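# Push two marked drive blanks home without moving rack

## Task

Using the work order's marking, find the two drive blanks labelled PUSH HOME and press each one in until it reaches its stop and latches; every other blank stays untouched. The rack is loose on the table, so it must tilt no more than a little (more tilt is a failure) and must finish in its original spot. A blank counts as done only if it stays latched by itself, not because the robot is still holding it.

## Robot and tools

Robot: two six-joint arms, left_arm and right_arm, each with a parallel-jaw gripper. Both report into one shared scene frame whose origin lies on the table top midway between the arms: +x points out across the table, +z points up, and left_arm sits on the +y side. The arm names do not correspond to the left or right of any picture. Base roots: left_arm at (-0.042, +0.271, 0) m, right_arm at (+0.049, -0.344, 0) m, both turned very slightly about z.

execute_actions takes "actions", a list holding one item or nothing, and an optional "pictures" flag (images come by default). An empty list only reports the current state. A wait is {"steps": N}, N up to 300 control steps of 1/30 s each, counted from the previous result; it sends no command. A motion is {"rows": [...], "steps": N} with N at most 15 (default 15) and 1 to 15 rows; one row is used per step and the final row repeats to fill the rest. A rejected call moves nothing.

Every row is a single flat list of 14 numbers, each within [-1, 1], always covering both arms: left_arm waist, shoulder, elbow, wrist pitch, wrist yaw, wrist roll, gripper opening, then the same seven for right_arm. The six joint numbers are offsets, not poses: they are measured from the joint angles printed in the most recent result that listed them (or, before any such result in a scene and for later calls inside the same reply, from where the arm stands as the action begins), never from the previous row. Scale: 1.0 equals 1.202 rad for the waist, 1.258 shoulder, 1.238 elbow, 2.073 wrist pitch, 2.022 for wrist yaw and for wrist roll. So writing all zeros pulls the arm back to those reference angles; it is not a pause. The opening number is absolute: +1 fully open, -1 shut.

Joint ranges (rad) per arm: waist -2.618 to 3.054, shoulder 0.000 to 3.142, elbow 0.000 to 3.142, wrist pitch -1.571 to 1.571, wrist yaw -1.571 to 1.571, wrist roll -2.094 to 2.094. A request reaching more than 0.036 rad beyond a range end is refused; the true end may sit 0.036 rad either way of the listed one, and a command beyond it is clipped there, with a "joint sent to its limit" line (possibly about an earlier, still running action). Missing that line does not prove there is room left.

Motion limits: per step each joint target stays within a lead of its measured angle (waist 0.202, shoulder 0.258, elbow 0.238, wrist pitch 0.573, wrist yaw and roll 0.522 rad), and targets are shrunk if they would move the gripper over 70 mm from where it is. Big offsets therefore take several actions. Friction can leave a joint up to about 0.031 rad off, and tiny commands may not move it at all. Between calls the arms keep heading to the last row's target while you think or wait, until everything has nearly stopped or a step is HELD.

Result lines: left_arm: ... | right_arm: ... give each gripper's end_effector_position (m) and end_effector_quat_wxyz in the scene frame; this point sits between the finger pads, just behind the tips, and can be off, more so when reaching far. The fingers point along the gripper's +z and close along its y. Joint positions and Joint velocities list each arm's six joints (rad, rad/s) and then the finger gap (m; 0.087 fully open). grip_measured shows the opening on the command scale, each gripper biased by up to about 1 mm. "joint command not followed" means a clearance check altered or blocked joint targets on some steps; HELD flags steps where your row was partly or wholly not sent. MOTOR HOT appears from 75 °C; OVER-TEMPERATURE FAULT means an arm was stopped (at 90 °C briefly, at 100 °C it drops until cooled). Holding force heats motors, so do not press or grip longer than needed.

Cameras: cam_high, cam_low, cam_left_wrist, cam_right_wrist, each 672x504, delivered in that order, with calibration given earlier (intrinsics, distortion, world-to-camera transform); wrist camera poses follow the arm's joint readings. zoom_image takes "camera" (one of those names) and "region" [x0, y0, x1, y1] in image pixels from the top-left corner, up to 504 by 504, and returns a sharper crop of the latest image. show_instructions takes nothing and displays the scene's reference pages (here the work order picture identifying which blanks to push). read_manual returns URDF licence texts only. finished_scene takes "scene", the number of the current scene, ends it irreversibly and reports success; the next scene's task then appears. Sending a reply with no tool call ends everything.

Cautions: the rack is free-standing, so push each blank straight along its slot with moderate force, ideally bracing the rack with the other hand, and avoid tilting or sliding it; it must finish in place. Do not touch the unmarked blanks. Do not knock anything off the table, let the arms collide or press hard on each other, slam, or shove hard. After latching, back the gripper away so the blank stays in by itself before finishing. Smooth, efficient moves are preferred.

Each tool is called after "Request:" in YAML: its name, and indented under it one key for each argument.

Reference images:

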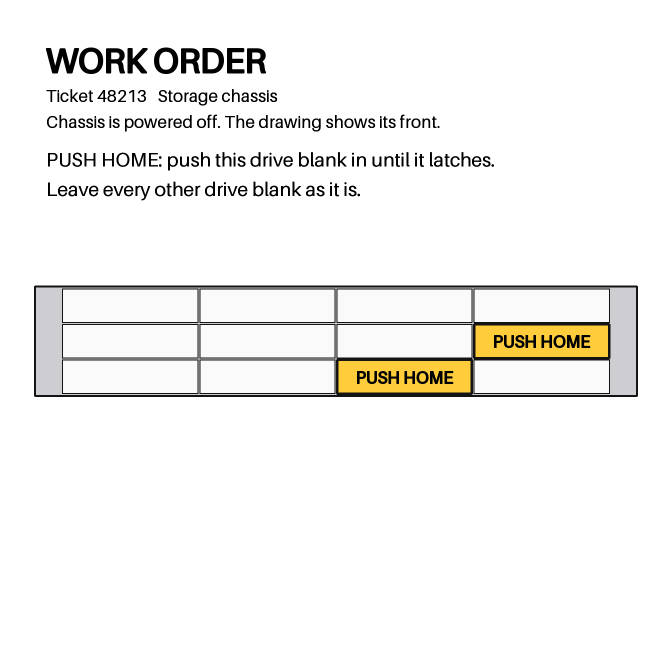

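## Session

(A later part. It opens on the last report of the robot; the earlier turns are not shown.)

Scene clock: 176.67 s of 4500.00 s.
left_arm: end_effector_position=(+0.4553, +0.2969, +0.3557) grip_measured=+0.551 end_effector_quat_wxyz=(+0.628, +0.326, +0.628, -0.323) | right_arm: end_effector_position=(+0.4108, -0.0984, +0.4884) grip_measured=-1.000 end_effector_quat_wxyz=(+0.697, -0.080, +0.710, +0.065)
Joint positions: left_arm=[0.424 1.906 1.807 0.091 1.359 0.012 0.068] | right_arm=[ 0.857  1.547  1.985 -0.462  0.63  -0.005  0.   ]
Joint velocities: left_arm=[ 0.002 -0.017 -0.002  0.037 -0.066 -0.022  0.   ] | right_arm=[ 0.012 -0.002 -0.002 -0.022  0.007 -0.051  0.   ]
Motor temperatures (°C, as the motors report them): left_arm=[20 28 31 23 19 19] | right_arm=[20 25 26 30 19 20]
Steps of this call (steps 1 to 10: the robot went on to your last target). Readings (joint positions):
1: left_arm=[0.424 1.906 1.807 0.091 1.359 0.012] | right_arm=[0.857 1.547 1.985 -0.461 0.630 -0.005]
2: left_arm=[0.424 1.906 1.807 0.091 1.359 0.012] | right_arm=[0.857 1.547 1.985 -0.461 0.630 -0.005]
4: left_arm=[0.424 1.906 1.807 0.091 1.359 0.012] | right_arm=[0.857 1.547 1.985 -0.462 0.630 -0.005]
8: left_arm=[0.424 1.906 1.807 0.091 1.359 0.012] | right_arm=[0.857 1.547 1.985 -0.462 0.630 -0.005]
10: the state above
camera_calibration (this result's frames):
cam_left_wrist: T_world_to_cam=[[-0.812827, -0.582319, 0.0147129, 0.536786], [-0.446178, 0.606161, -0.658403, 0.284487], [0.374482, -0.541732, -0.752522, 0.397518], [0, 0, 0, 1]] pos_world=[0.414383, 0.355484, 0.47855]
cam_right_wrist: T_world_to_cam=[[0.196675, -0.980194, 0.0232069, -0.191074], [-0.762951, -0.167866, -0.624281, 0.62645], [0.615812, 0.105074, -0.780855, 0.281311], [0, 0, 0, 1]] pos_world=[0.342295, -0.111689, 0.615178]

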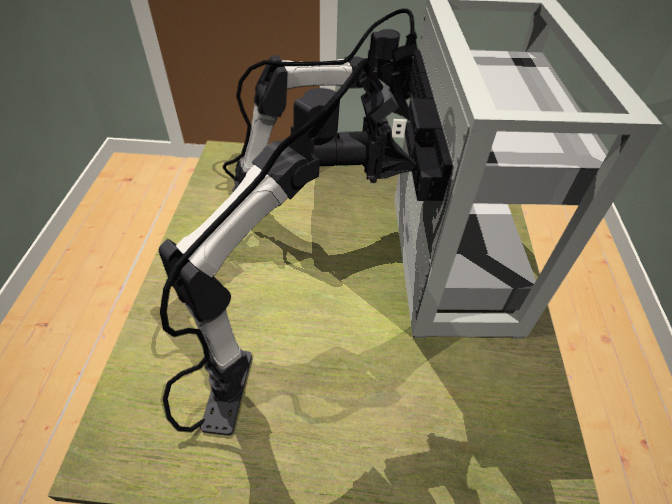

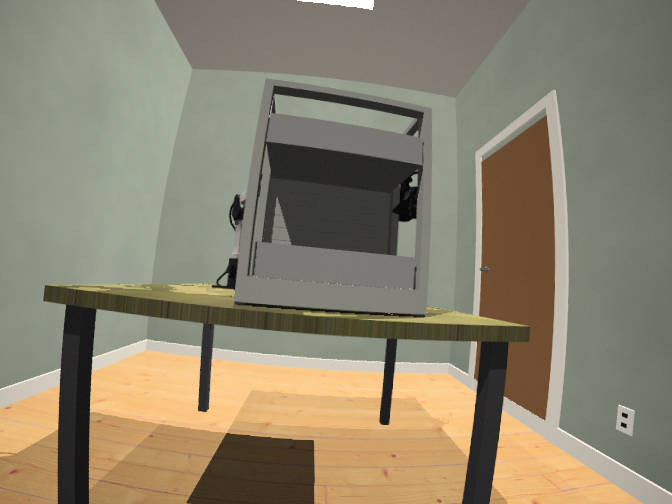

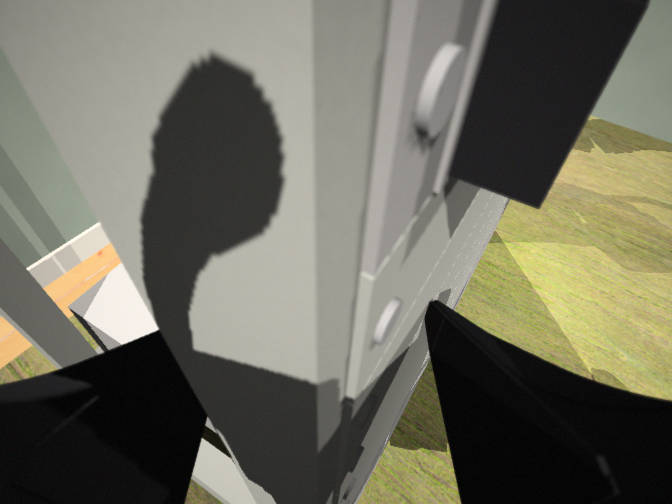

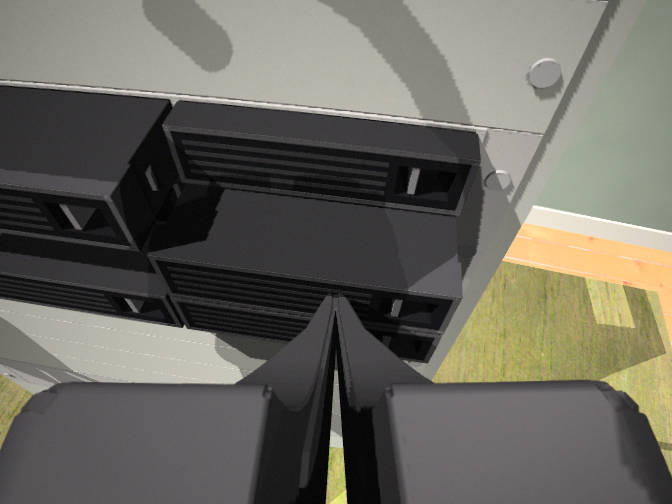

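Request:
execute_actions:
  actions:
    - {"rows":[[0,0,0.02,0.008,0,0,0.55,-0.006,0.016,0.013,-0.006,-0.006,0,-1],[0,0,0.02,0.008,0,0,0.55,-0.009,0.019,0.016,-0.006,-0.008,0,-1],[0,0,0.02,0.008,0,0,0.55,-0.012,0.022,0.019,-0.006,-0.01,0,-1],[0,0,0.02,0.008,0,0,0.55,-0.015,0.025,0.022,-0.006,-0.012,0,-1],[0,0,0.02,0.008,0,0,0.55,-0.018,0.028,0.025,-0.006,-0.014,0,-1],[0,0,0.02,0.008,0,0,0.55,-0.021,0.031,0.028,-0.006,-0.016,0,-1],[0,0,0.02,0.008,0,0,0.55,-0.024,0.034,0.031,-0.006,-0.017,0,-1],[0,0,0.02,0.008,0,0,0.55,-0.027,0.037,0.034,-0.006,-0.018,0,-1],[0,0,0.02,0.008,0,0,0.55,-0.03,0.04,0.037,-0.006,-0.019,0,-1]],"steps":15}

Scene clock: 187.47 s of 4500.00 s.
left_arm: end_effector_position=(+0.4555, +0.2971, +0.3557) grip_measured=+0.550 end_effector_quat_wxyz=(+0.628, +0.326, +0.628, -0.323) | right_arm: end_effector_position=(+0.4136, -0.0984, +0.4896) grip_measured=-1.000 end_effector_quat_wxyz=(+0.693, -0.088, +0.712, +0.069)
Joint positions: left_arm=[0.424 1.906 1.807 0.091 1.357 0.012 0.068] | right_arm=[ 0.841  1.56   2.014 -0.489  0.597 -0.005  0.   ]
Joint velocities: left_arm=[-0.007 -0.012 -0.007 -0.037  0.051  0.007  0.   ] | right_arm=[-0.012  0.012 -0.017  0.007 -0.007 -0.051  0.   ]
Motor temperatures (°C, as the motors report them): left_arm=[20 28 32 24 19 19] | right_arm=[20 25 26 30 19 20]
Steps of this call (steps 1 to 15: the robot went on to your last target; steps 16 to 90: nothing new was sent; then 7.30 s passed at rest; steps 91 to 105: all 15 steps of this action). Readings (joint positions):
91: left_arm=[0.424 1.906 1.807 0.091 1.358 0.012] | right_arm=[0.857 1.547 1.985 -0.463 0.629 -0.005]
92: left_arm=[0.424 1.906 1.807 0.091 1.357 0.012] | right_arm=[0.857 1.547 1.985 -0.463 0.628 -0.005]
94: left_arm=[0.424 1.906 1.807 0.091 1.357 0.012] | right_arm=[0.854 1.548 1.986 -0.464 0.623 -0.005]
98: left_arm=[0.424 1.906 1.807 0.091 1.357 0.012] | right_arm=[0.846 1.557 2.003 -0.474 0.610 -0.005]
105: the state above
camera_calibration (this result's frames):
cam_left_wrist: T_world_to_cam=[[-0.811938, -0.583559, 0.0147101, 0.537018], [-0.447106, 0.605487, -0.658393, 0.285108], [0.375304, -0.541151, -0.752531, 0.396975], [0, 0, 0, 1]] pos_world=[0.414512, 0.355575, 0.478549]
cam_right_wrist: T_world_to_cam=[[0.213639, -0.976513, 0.0279367, -0.200659], [-0.764392, -0.184903, -0.61767, 0.62503], [0.608329, 0.110604, -0.785941, 0.286701], [0, 0, 0, 1]] pos_world=[0.346228, -0.112087, 0.616998]

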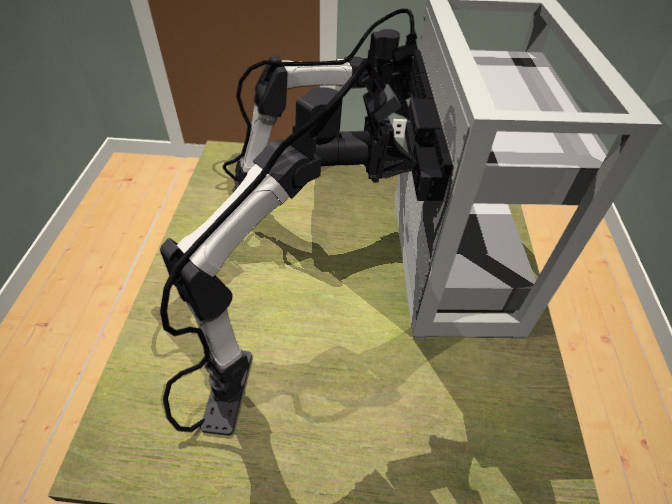

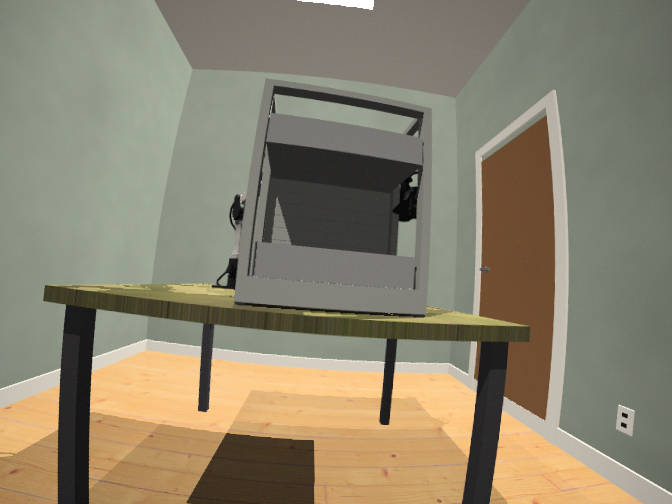

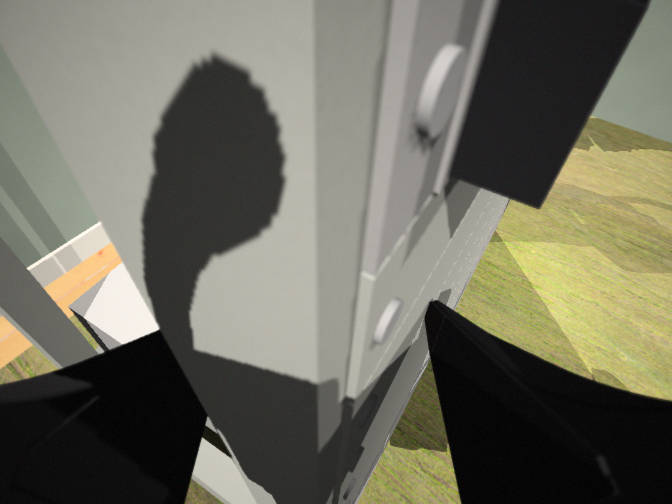

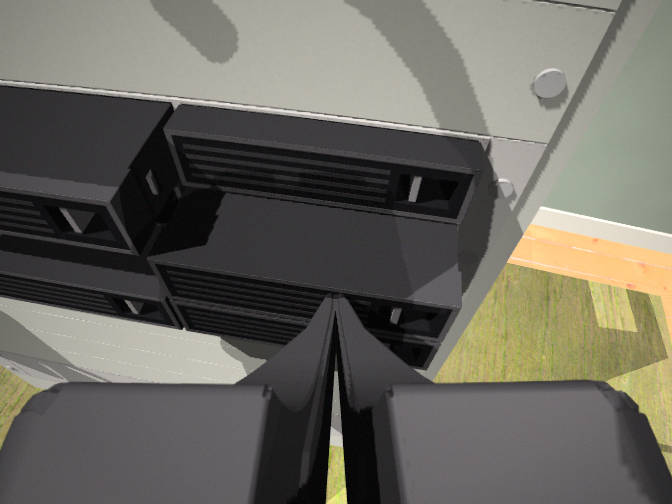

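Request:
execute_actions:
  actions:
    - {"rows":[[0,0,0.02,0.008,0,0,0.55,-0.017,0.03,0.012,0.007,0,0,-1],[0,0,0.02,0.008,0,0,0.55,-0.022,0.035,0.012,0.009,0,0,-1],[0,0,0.02,0.008,0,0,0.55,-0.027,0.04,0.012,0.011,0,0,-1],[0,0,0.02,0.008,0,0,0.55,-0.032,0.045,0.012,0.013,0,0,-1],[0,0,0.02,0.008,0,0,0.55,-0.037,0.05,0.013,0.015,0,0,-1],[0,0,0.02,0.008,0,0,0.55,-0.042,0.054,0.014,0.016,0,0,-1],[0,0,0.02,0.008,0,0,0.55,-0.046,0.058,0.016,0.017,0,0,-1],[0,0,0.02,0.008,0,0,0.55,-0.05,0.062,0.018,0.018,0,0,-1],[0,0,0.02,0.008,0,0,0.55,-0.054,0.066,0.02,0.019,0,0,-1],[0,0,0.02,0.008,0,0,0.55,-0.058,0.07,0.022,0.02,0,0,-1],[0,0,0.02,0.008,0,0,0.55,-0.062,0.073,0.024,0.02,0,0,-1],[0,0,0.02,0.008,0,0,0.55,-0.066,0.076,0.026,0.02,0,0,-1],[0,0,0.02,0.008,0,0,0.55,-0.069,0.079,0.028,0.02,0,0,-1],[0,0,0.02,0.008,0,0,0.55,-0.072,0.082,0.03,0.02,0,0,-1],[0,0,0.02,0.008,0,0,0.55,-0.075,0.084,0.032,0.02,0,0,-1]],"steps":15}
  pictures: false

Request:
execute_actions:
  actions:
    - {"steps":10}

Scene clock: 201.17 s of 4500.00 s.
left_arm: end_effector_position=(+0.4555, +0.2971, +0.3557) grip_measured=+0.550 end_effector_quat_wxyz=(+0.628, +0.326, +0.628, -0.323) | right_arm: end_effector_position=(+0.4389, -0.0972, +0.4887) grip_measured=-1.000 end_effector_quat_wxyz=(+0.700, -0.075, +0.707, +0.069)
Joint positions: left_arm=[0.424 1.906 1.807 0.091 1.357 0.012 0.068] | right_arm=[ 0.791  1.617  2.044 -0.441  0.566 -0.001  0.   ]
Joint velocities: left_arm=[-0.007  0.007 -0.012  0.022  0.051  0.022  0.   ] | right_arm=[-0.1    0.1    0.066  0.037 -0.11  -0.022  0.   ]
Motor temperatures (°C, as the motors report them): left_arm=[20 29 32 24 19 19] | right_arm=[21 24 26 32 19 20]
Steps of this call (steps 1 to 15: the robot went on to your last target; steps 16 to 90: nothing new was sent; then 10.20 s passed at rest; steps 91 to 105: all 15 steps of this action). Readings (joint positions):
91: left_arm=[0.424 1.906 1.807 0.091 1.357 0.012] | right_arm=[0.840 1.560 2.015 -0.490 0.595 -0.005]
92: left_arm=[0.424 1.906 1.807 0.091 1.357 0.012] | right_arm=[0.840 1.560 2.015 -0.490 0.595 -0.005]
94: left_arm=[0.424 1.906 1.807 0.091 1.357 0.012] | right_arm=[0.836 1.563 2.015 -0.488 0.592 -0.005]
98: left_arm=[0.424 1.906 1.807 0.091 1.357 0.012] | right_arm=[0.819 1.583 2.025 -0.471 0.582 -0.004]
105: the state above

Scene clock: 201.50 s of 4500.00 s.
left_arm: end_effector_position=(+0.4555, +0.2971, +0.3557) grip_measured=+0.550 end_effector_quat_wxyz=(+0.628, +0.326, +0.628, -0.323) | right_arm: end_effector_position=(+0.4410, -0.0969, +0.4888) grip_measured=-1.000 end_effector_quat_wxyz=(+0.700, -0.074, +0.707, +0.070)
Joint positions: left_arm=[0.424 1.906 1.807 0.091 1.357 0.012 0.068] | right_arm=[ 0.787  1.622  2.047 -0.437  0.561  0.001  0.   ]
Joint velocities: left_arm=[-0.002 -0.007  0.002 -0.051 -0.051  0.066  0.001] | right_arm=[ 0.002 -0.032  0.012  0.037  0.007  0.037  0.   ]
Motor temperatures (°C, as the motors report them): left_arm=[20 29 32 24 19 19] | right_arm=[21 24 26 32 19 20]
Steps of this call (steps 1 to 10: the robot went on to your last target). Readings (joint positions):
1: left_arm=[0.424 1.906 1.807 0.091 1.357 0.012] | right_arm=[0.789 1.620 2.046 -0.438 0.564 -0.000]
2: left_arm=[0.424 1.906 1.807 0.091 1.357 0.012] | right_arm=[0.788 1.621 2.047 -0.437 0.563 0.000]
4: left_arm=[0.424 1.906 1.807 0.091 1.357 0.012] | right_arm=[0.787 1.622 2.047 -0.437 0.562 0.000]
8: left_arm=[0.424 1.906 1.807 0.091 1.357 0.012] | right_arm=[0.787 1.622 2.047 -0.437 0.561 0.001]
10: the state above
camera_calibration (this result's frames):
cam_left_wrist: T_world_to_cam=[[-0.811938, -0.583559, 0.0147101, 0.537018], [-0.447106, 0.605487, -0.658393, 0.285108], [0.375304, -0.541151, -0.752531, 0.396975], [0, 0, 0, 1]] pos_world=[0.414512, 0.355575, 0.478549]
cam_right_wrist: T_world_to_cam=[[0.194962, -0.980775, 0.00844513, -0.187719], [-0.758339, -0.156195, -0.632871, 0.65328], [0.622023, 0.116981, -0.774211, 0.258068], [0, 0, 0, 1]] pos_world=[0.371482, -0.11226, 0.614827]

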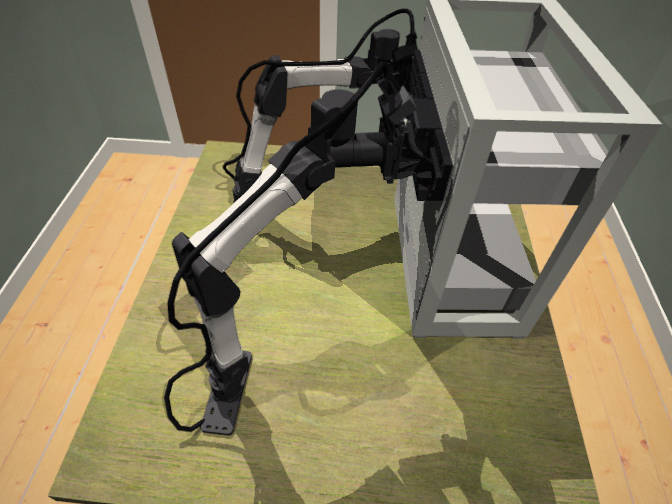

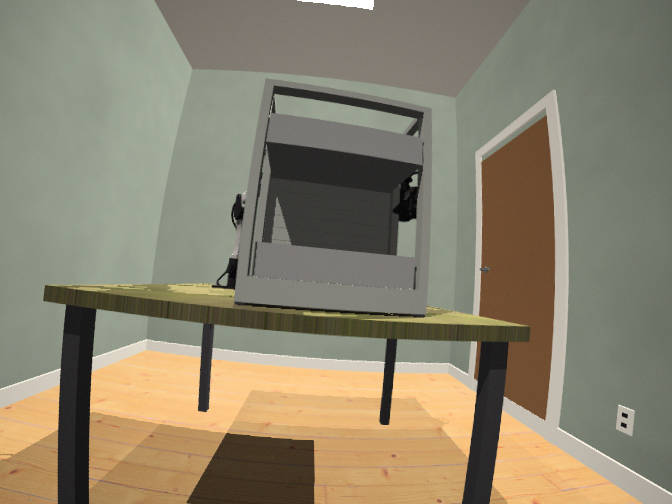

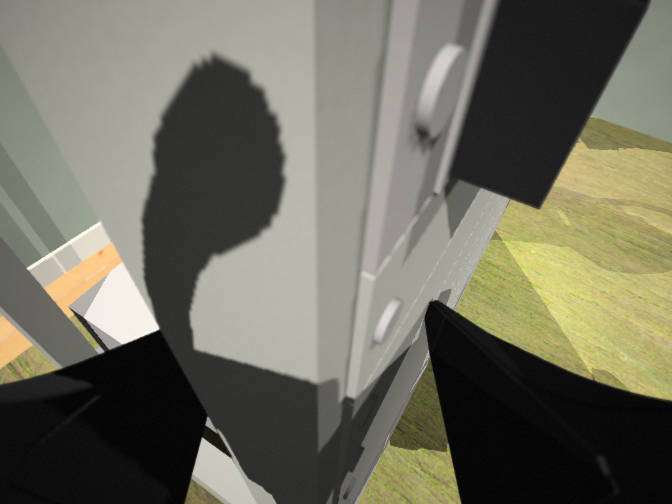

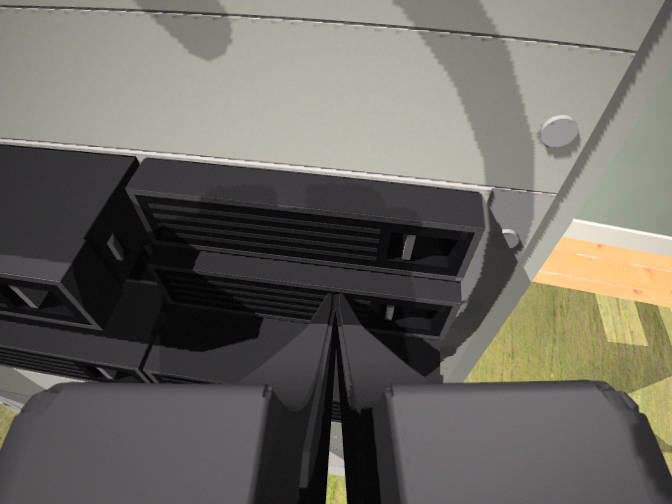

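Request:
execute_actions:
  actions:
    - {"rows":[[0,0,0.02,0.008,0,0,0.55,-0.031,0.035,0.006,-0.004,0.012,0,-1],[0,0,0.02,0.008,0,0,0.55,-0.034,0.038,0.007,-0.004,0.011,0,-1],[0,0,0.02,0.008,0,0,0.55,-0.037,0.041,0.008,-0.003,0.01,0,-1],[0,0,0.02,0.008,0,0,0.55,-0.04,0.044,0.01,-0.003,0.009,0,-1],[0,0,0.02,0.008,0,0,0.55,-0.043,0.047,0.012,-0.002,0.008,0,-1],[0,0,0.02,0.008,0,0,0.55,-0.046,0.05,0.013,-0.002,0.007,0,-1],[0,0,0.02,0.008,0,0,0.55,-0.049,0.053,0.014,-0.001,0.006,0,-1],[0,0,0.02,0.008,0,0,0.55,-0.052,0.056,0.016,-0.001,0.005,0,-1],[0,0,0.02,0.008,0,0,0.55,-0.055,0.059,0.017,0,0.004,0,-1],[0,0,0.02,0.008,0,0,0.55,-0.058,0.062,0.018,0,0.003,0,-1],[0,0,0.02,0.008,0,0,0.55,-0.061,0.064,0.02,0,0.003,0,-1],[0,0,0.02,0.008,0,0,0.55,-0.064,0.066,0.021,0,0.003,0,-1],[0,0,0.02,0.008,0,0,0.55,-0.066,0.068,0.022,0,0.003,0,-1]],"steps":15}

Scene clock: 211.63 s of 4500.00 s.
left_arm: end_effector_position=(+0.4555, +0.2971, +0.3557) grip_measured=+0.550 end_effector_quat_wxyz=(+0.628, +0.326, +0.628, -0.323) | right_arm: end_effector_position=(+0.4494, -0.0967, +0.4887) grip_measured=-1.000 end_effector_quat_wxyz=(+0.699, -0.076, +0.707, +0.078)
Joint positions: left_arm=[0.424 1.906 1.807 0.091 1.357 0.012 0.068] | right_arm=[ 0.76   1.641  2.068 -0.438  0.521  0.01   0.   ]
Joint velocities: left_arm=[-0.007  0.007 -0.007 -0.125  0.007 -0.007 -0.   ] | right_arm=[-0.032 -0.012  0.002 -0.051 -0.125 -0.037  0.   ]
Motor temperatures (°C, as the motors report them): left_arm=[20 29 33 24 19 19] | right_arm=[21 24 26 31 19 20]
Steps of this call (steps 1 to 15: the robot went on to your last target; steps 16 to 90: nothing new was sent; then 6.63 s passed at rest; steps 91 to 105: all 15 steps of this action). Readings (joint positions):
91: left_arm=[0.424 1.906 1.807 0.091 1.357 0.012] | right_arm=[0.787 1.622 2.047 -0.437 0.561 0.001]
92: left_arm=[0.424 1.906 1.807 0.091 1.357 0.012] | right_arm=[0.786 1.622 2.047 -0.437 0.559 0.002]
94: left_arm=[0.424 1.906 1.807 0.091 1.357 0.012] | right_arm=[0.782 1.622 2.047 -0.437 0.552 0.004]
98: left_arm=[0.424 1.906 1.807 0.091 1.357 0.012] | right_arm=[0.769 1.637 2.059 -0.430 0.539 0.006]
105: the state above
camera_calibration (this result's frames):
cam_left_wrist: T_world_to_cam=[[-0.811938, -0.583559, 0.0147101, 0.537018], [-0.447106, 0.605487, -0.658393, 0.285108], [0.375304, -0.541151, -0.752531, 0.396975], [0, 0, 0, 1]] pos_world=[0.414512, 0.355575, 0.478549]
cam_right_wrist: T_world_to_cam=[[0.209073, -0.977899, -0.00148518, -0.190342], [-0.757519, -0.160996, -0.632649, 0.658726], [0.618428, 0.133395, -0.774437, 0.256088], [0, 0, 0, 1]] pos_world=[0.380421, -0.114244, 0.614784]

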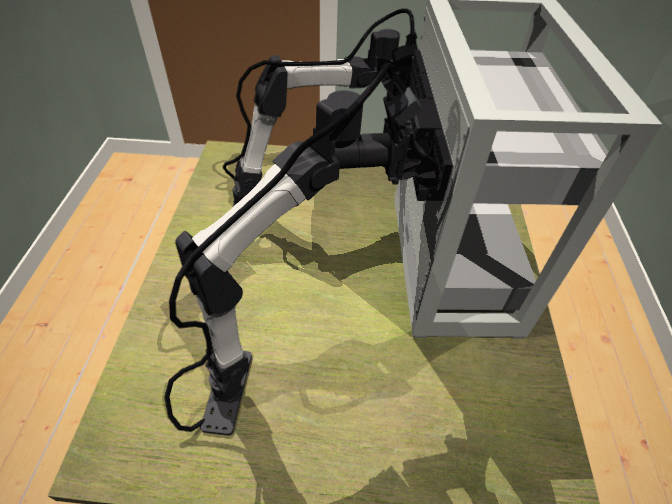

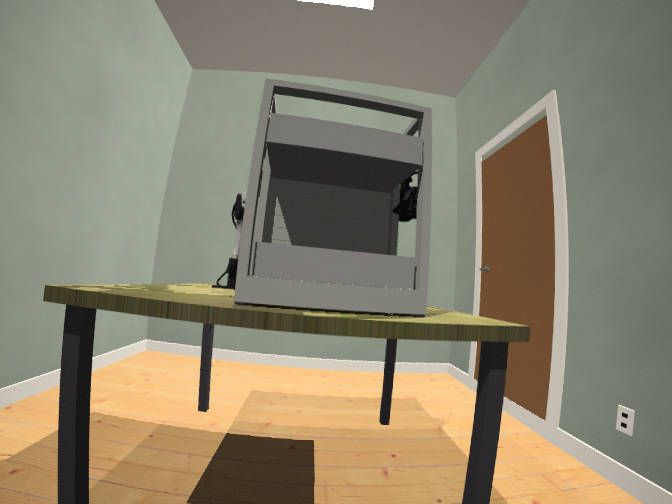

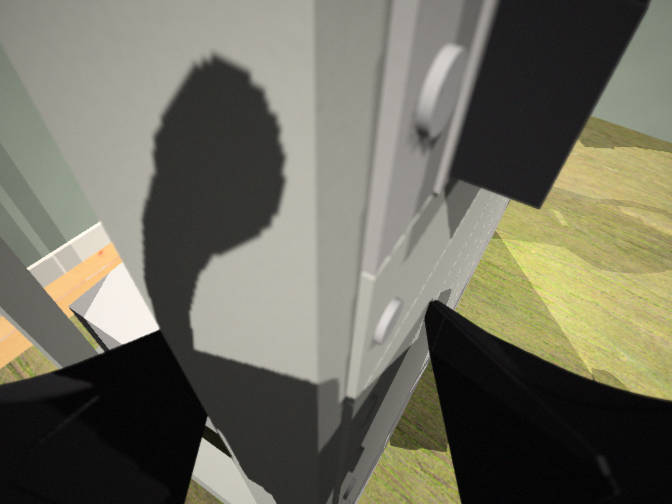

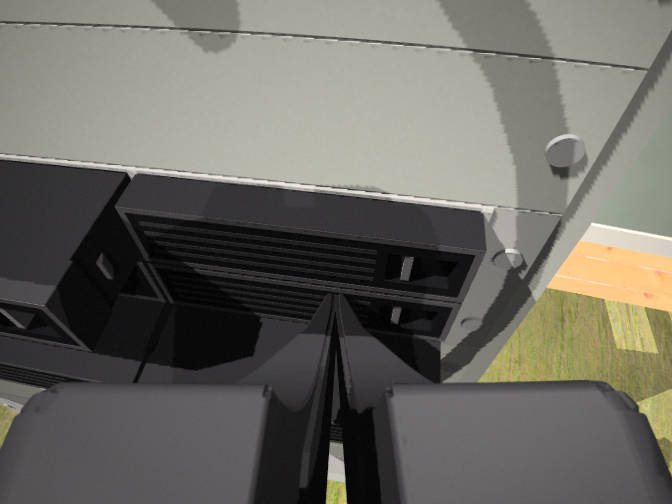

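Request:
zoom_image:
  camera: "cam_right_wrist"
  region: [330, 220, 520, 360]

Region (330, 220, 520, 360) of cam_right_wrist's 672x504 image, scaled by 2.653, with more detail than that image has; it fills the top 371 rows of this view, and the rest is white.

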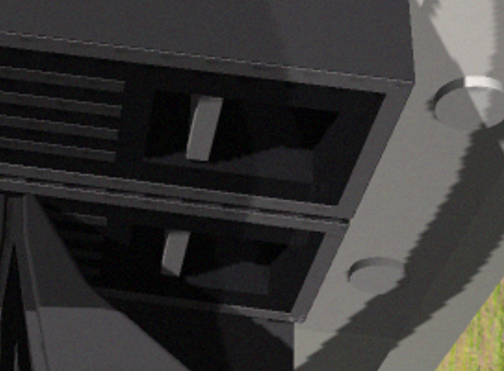

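Request:
execute_actions:
  actions:
    - {"rows":[[0,0,0.02,0.008,0,0,0.55,-0.02,0.02,0.01,0.005,0,0,-1],[0,0,0.02,0.008,0,0,0.55,0,0,0.01,0.005,0.005,0,-1],[0,0,0.02,0.008,0,0,0.55,0.01,-0.02,0.005,0.005,0.012,0,-1],[0,0,0.02,0.008,0,0,0.55,0.022,-0.034,-0.008,0.005,0.02,0,-1],[0,0,0.02,0.008,0,0,0.55,0.035,-0.048,-0.022,0.005,0.028,0,-1],[0,0,0.02,0.008,0,0,0.55,0.048,-0.062,-0.036,0.005,0.037,0,-1],[0,0,0.02,0.008,0,0,0.55,0.061,-0.076,-0.051,0.005,0.046,0,-1],[0,0,0.02,0.008,0,0,0.55,0.074,-0.09,-0.066,0.005,0.055,0,-1],[0,0,0.02,0.008,0,0,0.55,0.087,-0.104,-0.082,0.005,0.064,0,-1],[0,0,0.02,0.008,0,0,0.55,0.1,-0.118,-0.098,0.005,0.073,0,-1],[0,0,0.02,0.008,0,0,0.55,0.113,-0.132,-0.114,0.005,0.082,0,-1],[0,0,0.02,0.008,0,0,0.55,0.126,-0.146,-0.13,0.005,0.09,0,-1],[0,0,0.02,0.008,0,0,0.55,0.14,-0.16,-0.147,0.005,0.098,0,-1],[0,0,0.02,0.008,0,0,0.55,0.154,-0.172,-0.164,0.005,0.104,0,-1],[0,0,0.02,0.008,0,0,0.55,0.167,-0.18,-0.18,0.005,0.108,0,-1]],"steps":15}
  pictures: false

Request:
execute_actions:
  actions:
    - {"steps":12}

Scene clock: 239.73 s of 4500.00 s.
left_arm: end_effector_position=(+0.4555, +0.2971, +0.3557) grip_measured=+0.550 end_effector_quat_wxyz=(+0.628, +0.326, +0.628, -0.323) | right_arm: end_effector_position=(+0.3779, -0.1012, +0.5001) grip_measured=-1.000 end_effector_quat_wxyz=(+0.708, -0.072, +0.697, +0.092)
Joint positions: left_arm=[0.424 1.906 1.807 0.091 1.357 0.012 0.068] | right_arm=[ 0.928  1.449  1.903 -0.431  0.674  0.011  0.   ]
Joint velocities: left_arm=[ 0.007  0.002  0.002  0.007 -0.051  0.007 -0.   ] | right_arm=[ 0.432 -0.52  -0.535  0.037  0.476 -0.051  0.   ]
Motor temperatures (°C, as the motors report them): left_arm=[20 30 34 24 19 19] | right_arm=[21 23 26 33 19 20]
Steps of this call (steps 1 to 15: the robot went on to your last target; steps 16 to 90: nothing new was sent; then 24.60 s passed at rest; steps 91 to 105: all 15 steps of this action). Readings (joint positions):
91: left_arm=[0.424 1.906 1.807 0.091 1.357 0.012] | right_arm=[0.759 1.641 2.070 -0.441 0.513 0.011]
92: left_arm=[0.424 1.906 1.807 0.091 1.357 0.012] | right_arm=[0.761 1.639 2.070 -0.441 0.513 0.011]
94: left_arm=[0.424 1.906 1.807 0.091 1.357 0.012] | right_arm=[0.766 1.636 2.070 -0.441 0.523 0.011]
98: left_arm=[0.424 1.906 1.807 0.091 1.357 0.012] | right_arm=[0.811 1.590 2.028 -0.438 0.569 0.011]
105: the state above

Scene clock: 240.13 s of 4500.00 s.
left_arm: end_effector_position=(+0.4555, +0.2971, +0.3557) grip_measured=+0.550 end_effector_quat_wxyz=(+0.628, +0.326, +0.628, -0.323) | right_arm: end_effector_position=(+0.3699, -0.1061, +0.4946) grip_measured=-1.000 end_effector_quat_wxyz=(+0.706, -0.065, +0.701, +0.080)
Joint positions: left_arm=[0.424 1.906 1.807 0.091 1.357 0.012 0.068] | right_arm=[ 0.955  1.422  1.864 -0.43   0.728  0.011  0.   ]
Joint velocities: left_arm=[-0.002 -0.002  0.022  0.007  0.037 -0.022  0.   ] | right_arm=[ 0.002  0.002 -0.002  0.081  0.007  0.051  0.   ]
Motor temperatures (°C, as the motors report them): left_arm=[20 30 34 24 19 19] | right_arm=[21 24 26 33 19 20]
Steps of this call (steps 1 to 12: the robot went on to your last target). Readings (joint positions):
1: left_arm=[0.424 1.906 1.807 0.091 1.357 0.012] | right_arm=[0.941 1.434 1.888 -0.431 0.685 0.011]
2: left_arm=[0.424 1.906 1.807 0.091 1.357 0.012] | right_arm=[0.950 1.426 1.880 -0.431 0.695 0.011]
4: left_arm=[0.424 1.906 1.807 0.091 1.357 0.012] | right_arm=[0.955 1.422 1.874 -0.431 0.708 0.011]
8: left_arm=[0.424 1.906 1.807 0.091 1.357 0.012] | right_arm=[0.955 1.422 1.865 -0.430 0.722 0.011]
12: the state above
camera_calibration (this result's frames):
cam_left_wrist: T_world_to_cam=[[-0.811938, -0.583559, 0.0147101, 0.537018], [-0.447106, 0.605487, -0.658393, 0.285108], [0.375304, -0.541151, -0.752531, 0.396975], [0, 0, 0, 1]] pos_world=[0.414512, 0.355575, 0.478549]
cam_right_wrist: T_world_to_cam=[[0.196499, -0.980363, -0.0166115, -0.17104], [-0.749583, -0.139278, -0.647092, 0.607247], [0.632071, 0.139604, -0.762231, 0.300632], [0, 0, 0, 1]] pos_world=[0.29877, -0.125074, 0.619254]

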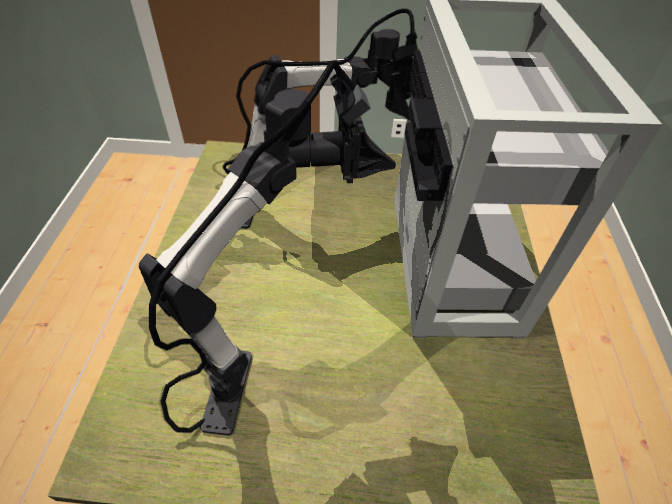

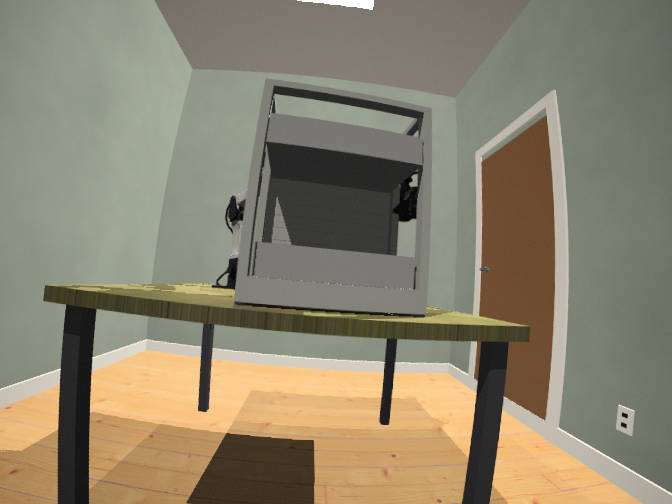

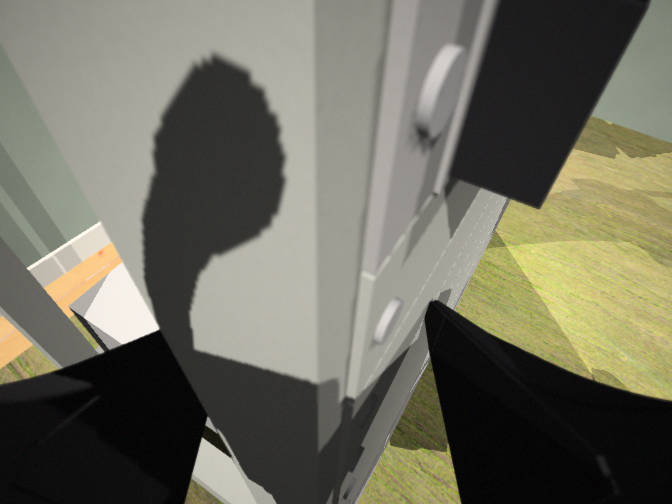

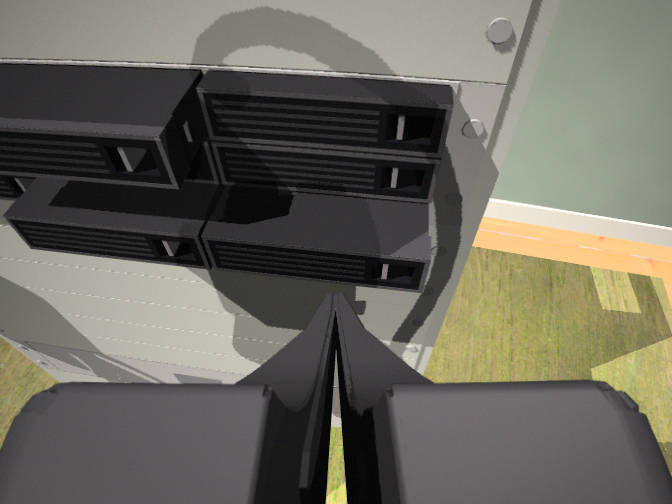

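Request:
execute_actions:
  actions:
    - {"rows":[[0,0,0.02,0.008,0,0,0.55,0.008,0,-0.005,0.015,-0.01,0,-1],[0,0,0.02,0.008,0,0,0.55,0.016,0,-0.012,0.035,-0.02,0,-1],[0,0,0.02,0.008,0,0,0.55,0.024,0.005,-0.022,0.055,-0.03,0,-1],[0,0,0.02,0.008,0,0,0.55,0.032,0.012,-0.034,0.075,-0.04,0,-1],[0,0,0.02,0.008,0,0,0.55,0.04,0.022,-0.046,0.095,-0.05,0,-1],[0,0,0.02,0.008,0,0,0.55,0.047,0.034,-0.058,0.115,-0.06,0,-1],[0,0,0.02,0.008,0,0,0.55,0.053,0.047,-0.07,0.135,-0.07,0,-1],[0,0,0.02,0.008,0,0,0.55,0.058,0.06,-0.082,0.155,-0.08,0,-1],[0,0,0.02,0.008,0,0,0.55,0.062,0.073,-0.094,0.175,-0.09,0,-1],[0,0,0.02,0.008,0,0,0.55,0.065,0.086,-0.106,0.195,-0.1,0,-1],[0,0,0.02,0.008,0,0,0.55,0.068,0.099,-0.118,0.215,-0.108,0,-1],[0,0,0.02,0.008,0,0,0.55,0.07,0.112,-0.13,0.235,-0.114,0,-1],[0,0,0.02,0.008,0,0,0.55,0.071,0.125,-0.142,0.252,-0.117,0,-1],[0,0,0.02,0.008,0,0,0.55,0.071,0.138,-0.153,0.265,-0.117,0,-1],[0,0,0.02,0.008,0,0,0.55,0.071,0.15,-0.162,0.273,-0.117,0,-1]],"steps":15}
  pictures: false

Request:
execute_actions:
  actions:
    - {"steps":22}

Scene clock: 252.13 s of 4500.00 s.
left_arm: end_effector_position=(+0.4555, +0.2971, +0.3557) grip_measured=+0.550 end_effector_quat_wxyz=(+0.628, +0.326, +0.628, -0.323) | right_arm: end_effector_position=(+0.3783, +0.0137, +0.4687) grip_measured=-1.000 end_effector_quat_wxyz=(+0.724, -0.123, +0.646, +0.209)
Joint positions: left_arm=[0.424 1.906 1.807 0.091 1.357 0.012 0.068] | right_arm=[1.033 1.557 1.71  0.006 0.537 0.011 0.   ]
Joint velocities: left_arm=[-0.007 -0.017 -0.007  0.007  0.037 -0.022  0.001] | right_arm=[ 0.037  0.618 -0.486  0.769 -0.256  0.037  0.   ]
Motor temperatures (°C, as the motors report them): left_arm=[20 30 34 25 19 19] | right_arm=[21 24 25 33 19 20]
Steps of this call (steps 1 to 30: the robot went on to your last target; steps 31 to 90: nothing new was sent; then 8.50 s passed at rest; steps 91 to 105: all 15 steps of this action). Readings (joint positions):
91: left_arm=[0.424 1.906 1.807 0.091 1.357 0.012] | right_arm=[0.955 1.422 1.864 -0.429 0.730 0.011]
92: left_arm=[0.424 1.906 1.807 0.091 1.357 0.012] | right_arm=[0.956 1.422 1.864 -0.422 0.725 0.011]
94: left_arm=[0.424 1.906 1.807 0.091 1.357 0.012] | right_arm=[0.967 1.422 1.858 -0.383 0.706 0.011]
98: left_arm=[0.424 1.906 1.807 0.091 1.357 0.012] | right_arm=[1.004 1.433 1.816 -0.252 0.647 0.011]
105: the state above

Scene clock: 252.87 s of 4500.00 s.
left_arm: end_effector_position=(+0.4555, +0.2971, +0.3557) grip_measured=+0.550 end_effector_quat_wxyz=(+0.628, +0.326, +0.628, -0.323) | right_arm: end_effector_position=(+0.3887, +0.0420, +0.4453) grip_measured=-1.000 end_effector_quat_wxyz=(+0.724, -0.135, +0.639, +0.224)
Joint positions: left_arm=[0.424 1.906 1.807 0.091 1.357 0.012 0.068] | right_arm=[1.034 1.621 1.666 0.123 0.498 0.011 0.   ]
Joint velocities: left_arm=[-0.012 -0.002 -0.002 -0.051 -0.007 -0.022 -0.001] | right_arm=[-0.012 -0.017 -0.017  0.022 -0.022 -0.022  0.   ]
Motor temperatures (°C, as the motors report them): left_arm=[20 30 34 25 19 19] | right_arm=[21 24 25 33 19 20]
Steps of this call (steps 1 to 22: the robot went on to your last target). Readings (joint positions):
1: left_arm=[0.424 1.906 1.807 0.091 1.357 0.012] | right_arm=[1.033 1.576 1.696 0.028 0.528 0.011]
2: left_arm=[0.424 1.906 1.807 0.091 1.357 0.012] | right_arm=[1.034 1.594 1.685 0.042 0.521 0.011]
4: left_arm=[0.424 1.906 1.807 0.091 1.357 0.012] | right_arm=[1.034 1.616 1.670 0.056 0.511 0.011]
8: left_arm=[0.424 1.906 1.807 0.091 1.357 0.012] | right_arm=[1.034 1.621 1.666 0.085 0.503 0.011]
22: the state above
camera_calibration (this result's frames):
cam_left_wrist: T_world_to_cam=[[-0.811938, -0.583559, 0.0147101, 0.537018], [-0.447106, 0.605487, -0.658393, 0.285108], [0.375304, -0.541151, -0.752531, 0.396975], [0, 0, 0, 1]] pos_world=[0.414512, 0.355575, 0.478549]
cam_right_wrist: T_world_to_cam=[[0.48898, -0.867696, -0.0894577, -0.116313], [-0.612694, -0.268648, -0.743259, 0.605075], [0.62089, 0.418249, -0.662996, 0.178943], [0, 0, 0, 1]] pos_world=[0.316497, -0.0132152, 0.55796]

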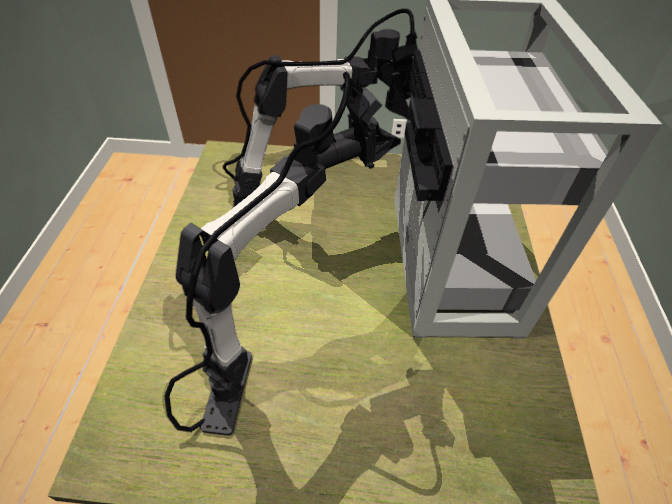

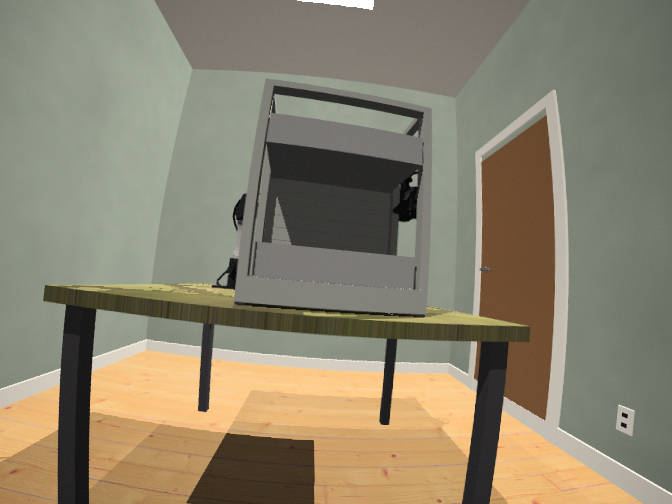

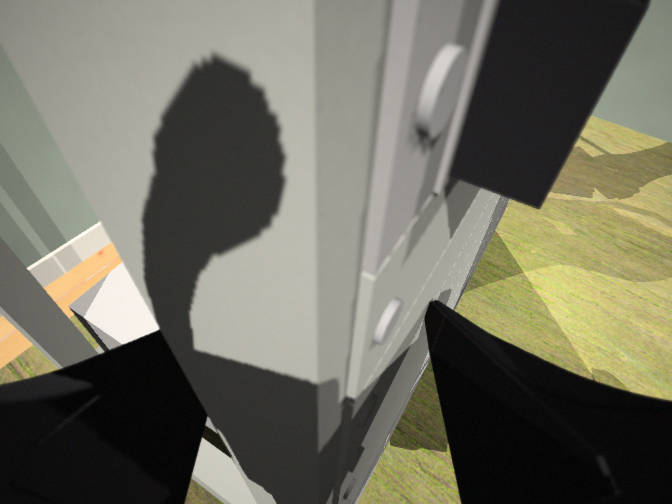

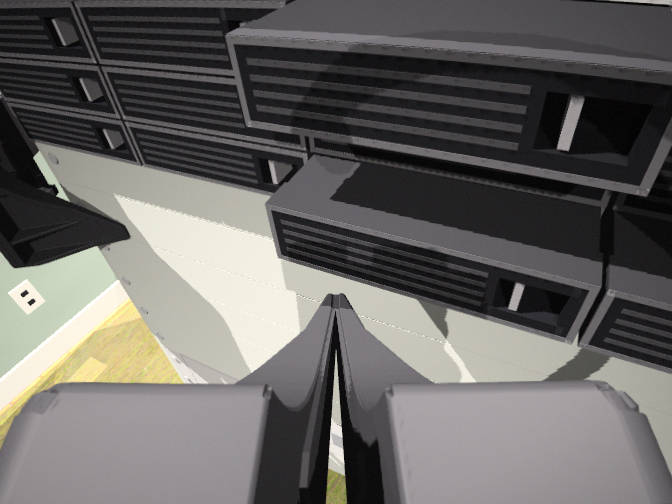

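Request:
execute_actions:
  actions:
    - {"rows":[[0,0,0.02,0.008,0,0,0.55,0,0,0.015,0.004,0,0,-1],[0,0,0.02,0.008,0,0,0.55,0,0,0.022,0.004,0,0,-1],[0,0,0.02,0.008,0,0,0.55,0,0,0.029,0.004,0,0,-1],[0,0,0.02,0.008,0,0,0.55,0,0.005,0.036,0.004,0,0,-1],[0,0,0.02,0.008,0,0,0.55,-0.004,0.01,0.042,0.004,0,0,-1],[0,0,0.02,0.008,0,0,0.55,-0.008,0.015,0.048,0.004,0,0,-1],[0,0,0.02,0.008,0,0,0.55,-0.012,0.018,0.053,0.004,0,0,-1],[0,0,0.02,0.008,0,0,0.55,-0.016,0.021,0.053,0.004,0,0,-1],[0,0,0.02,0.008,0,0,0.55,-0.02,0.024,0.053,0.004,0,0,-1],[0,0,0.02,0.008,0,0,0.55,-0.024,0.027,0.053,0.004,0,0,-1],[0,0,0.02,0.008,0,0,0.55,-0.028,0.027,0.053,0.004,0,0,-1],[0,0,0.02,0.008,0,0,0.55,-0.033,0.027,0.053,0.004,0,0,-1]],"steps":15}
  pictures: false

Request:
execute_actions:
  actions:
    - {"steps":10}

Scene clock: 264.77 s of 4500.00 s.
left_arm: end_effector_position=(+0.4555, +0.2971, +0.3557) grip_measured=+0.550 end_effector_quat_wxyz=(+0.628, +0.326, +0.628, -0.323) | right_arm: end_effector_position=(+0.3998, +0.0286, +0.4694) grip_measured=-1.000 end_effector_quat_wxyz=(+0.739, -0.111, +0.625, +0.225)
Joint positions: left_arm=[0.424 1.906 1.807 0.091 1.357 0.012 0.068] | right_arm=[1.001 1.626 1.718 0.131 0.498 0.011 0.   ]
Joint velocities: left_arm=[-0.007  0.007 -0.007 -0.037 -0.081  0.022  0.   ] | right_arm=[-0.061  0.09   0.007 -0.051 -0.051 -0.007  0.   ]
Motor temperatures (°C, as the motors report them): left_arm=[20 31 34 25 19 19] | right_arm=[21 27 26 33 19 20]
Steps of this call (steps 1 to 15: the robot went on to your last target; steps 16 to 90: nothing new was sent; then 8.40 s passed at rest; steps 91 to 105: all 15 steps of this action). Readings (joint positions):
91: left_arm=[0.424 1.906 1.807 0.091 1.357 0.012] | right_arm=[1.034 1.621 1.666 0.125 0.498 0.011]
92: left_arm=[0.424 1.906 1.807 0.091 1.357 0.012] | right_arm=[1.034 1.621 1.667 0.125 0.498 0.011]
94: left_arm=[0.424 1.906 1.807 0.091 1.357 0.012] | right_arm=[1.034 1.621 1.675 0.124 0.498 0.011]
98: left_arm=[0.424 1.906 1.807 0.091 1.357 0.012] | right_arm=[1.031 1.621 1.708 0.125 0.498 0.011]
105: the state above

Scene clock: 265.10 s of 4500.00 s.
left_arm: end_effector_position=(+0.4555, +0.2971, +0.3557) grip_measured=+0.550 end_effector_quat_wxyz=(+0.628, +0.326, +0.628, -0.323) | right_arm: end_effector_position=(+0.4016, +0.0299, +0.4662) grip_measured=-1.000 end_effector_quat_wxyz=(+0.738, -0.112, +0.627, +0.222)
Joint positions: left_arm=[0.424 1.906 1.807 0.091 1.357 0.012 0.068] | right_arm=[0.999 1.633 1.718 0.131 0.498 0.011 0.   ]
Joint velocities: left_arm=[ 0.012  0.002  0.002 -0.037  0.037  0.022  0.   ] | right_arm=[-0.017 -0.012  0.027 -0.051  0.007 -0.051  0.   ]
Motor temperatures (°C, as the motors report them): left_arm=[20 31 35 25 19 19] | right_arm=[21 27 26 33 19 20]
Steps of this call (steps 1 to 10: the robot went on to your last target). Readings (joint positions):
1: left_arm=[0.424 1.906 1.807 0.091 1.357 0.012] | right_arm=[0.999 1.628 1.718 0.131 0.498 0.011]
2: left_arm=[0.424 1.906 1.807 0.091 1.357 0.012] | right_arm=[0.999 1.630 1.718 0.131 0.498 0.011]
4: left_arm=[0.424 1.906 1.807 0.091 1.357 0.012] | right_arm=[0.999 1.633 1.718 0.131 0.498 0.011]
8: left_arm=[0.424 1.906 1.807 0.091 1.357 0.012] | right_arm=[0.999 1.633 1.718 0.131 0.498 0.011]
10: the state above
camera_calibration (this result's frames):
cam_left_wrist: T_world_to_cam=[[-0.811938, -0.583559, 0.0147101, 0.537018], [-0.447106, 0.605487, -0.658393, 0.285108], [0.375304, -0.541151, -0.752531, 0.396975], [0, 0, 0, 1]] pos_world=[0.414512, 0.355575, 0.478549]
cam_right_wrist: T_world_to_cam=[[0.461641, -0.879913, -0.112433, -0.109184], [-0.601077, -0.217071, -0.769147, 0.631143], [0.652376, 0.42265, -0.629104, 0.161239], [0, 0, 0, 1]] pos_world=[0.324581, -0.0272172, 0.574602]

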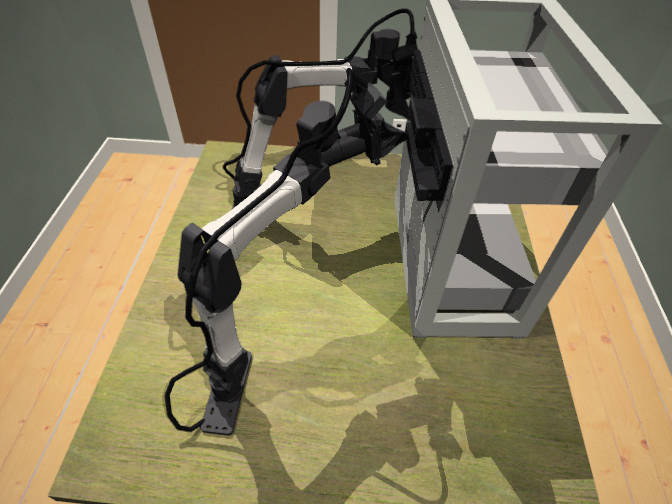

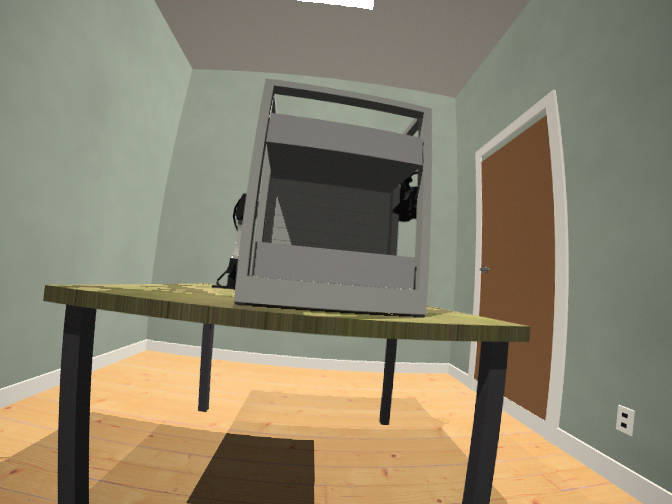

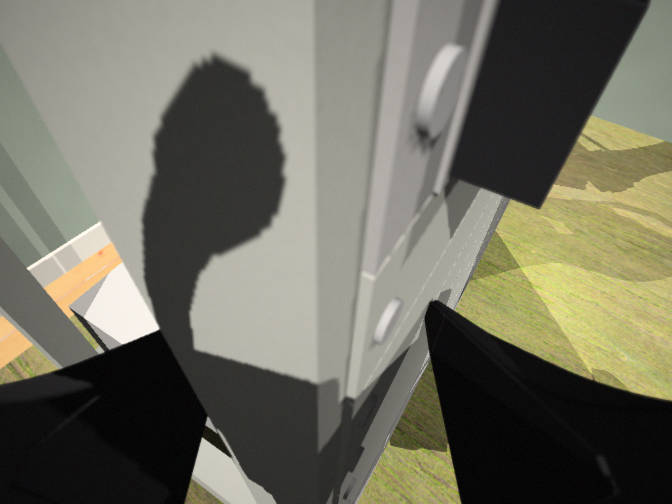

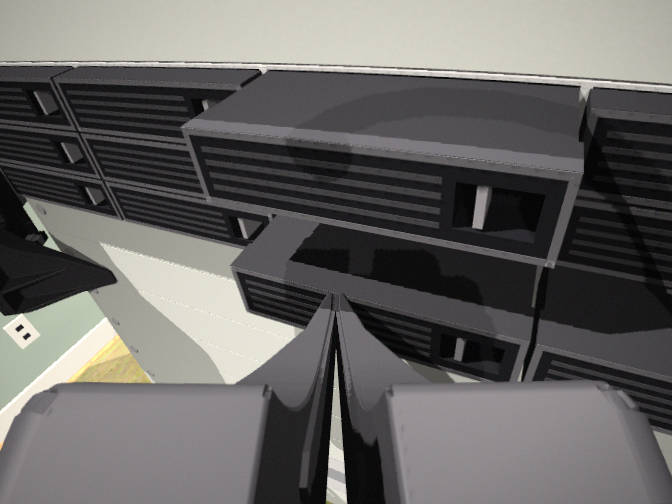

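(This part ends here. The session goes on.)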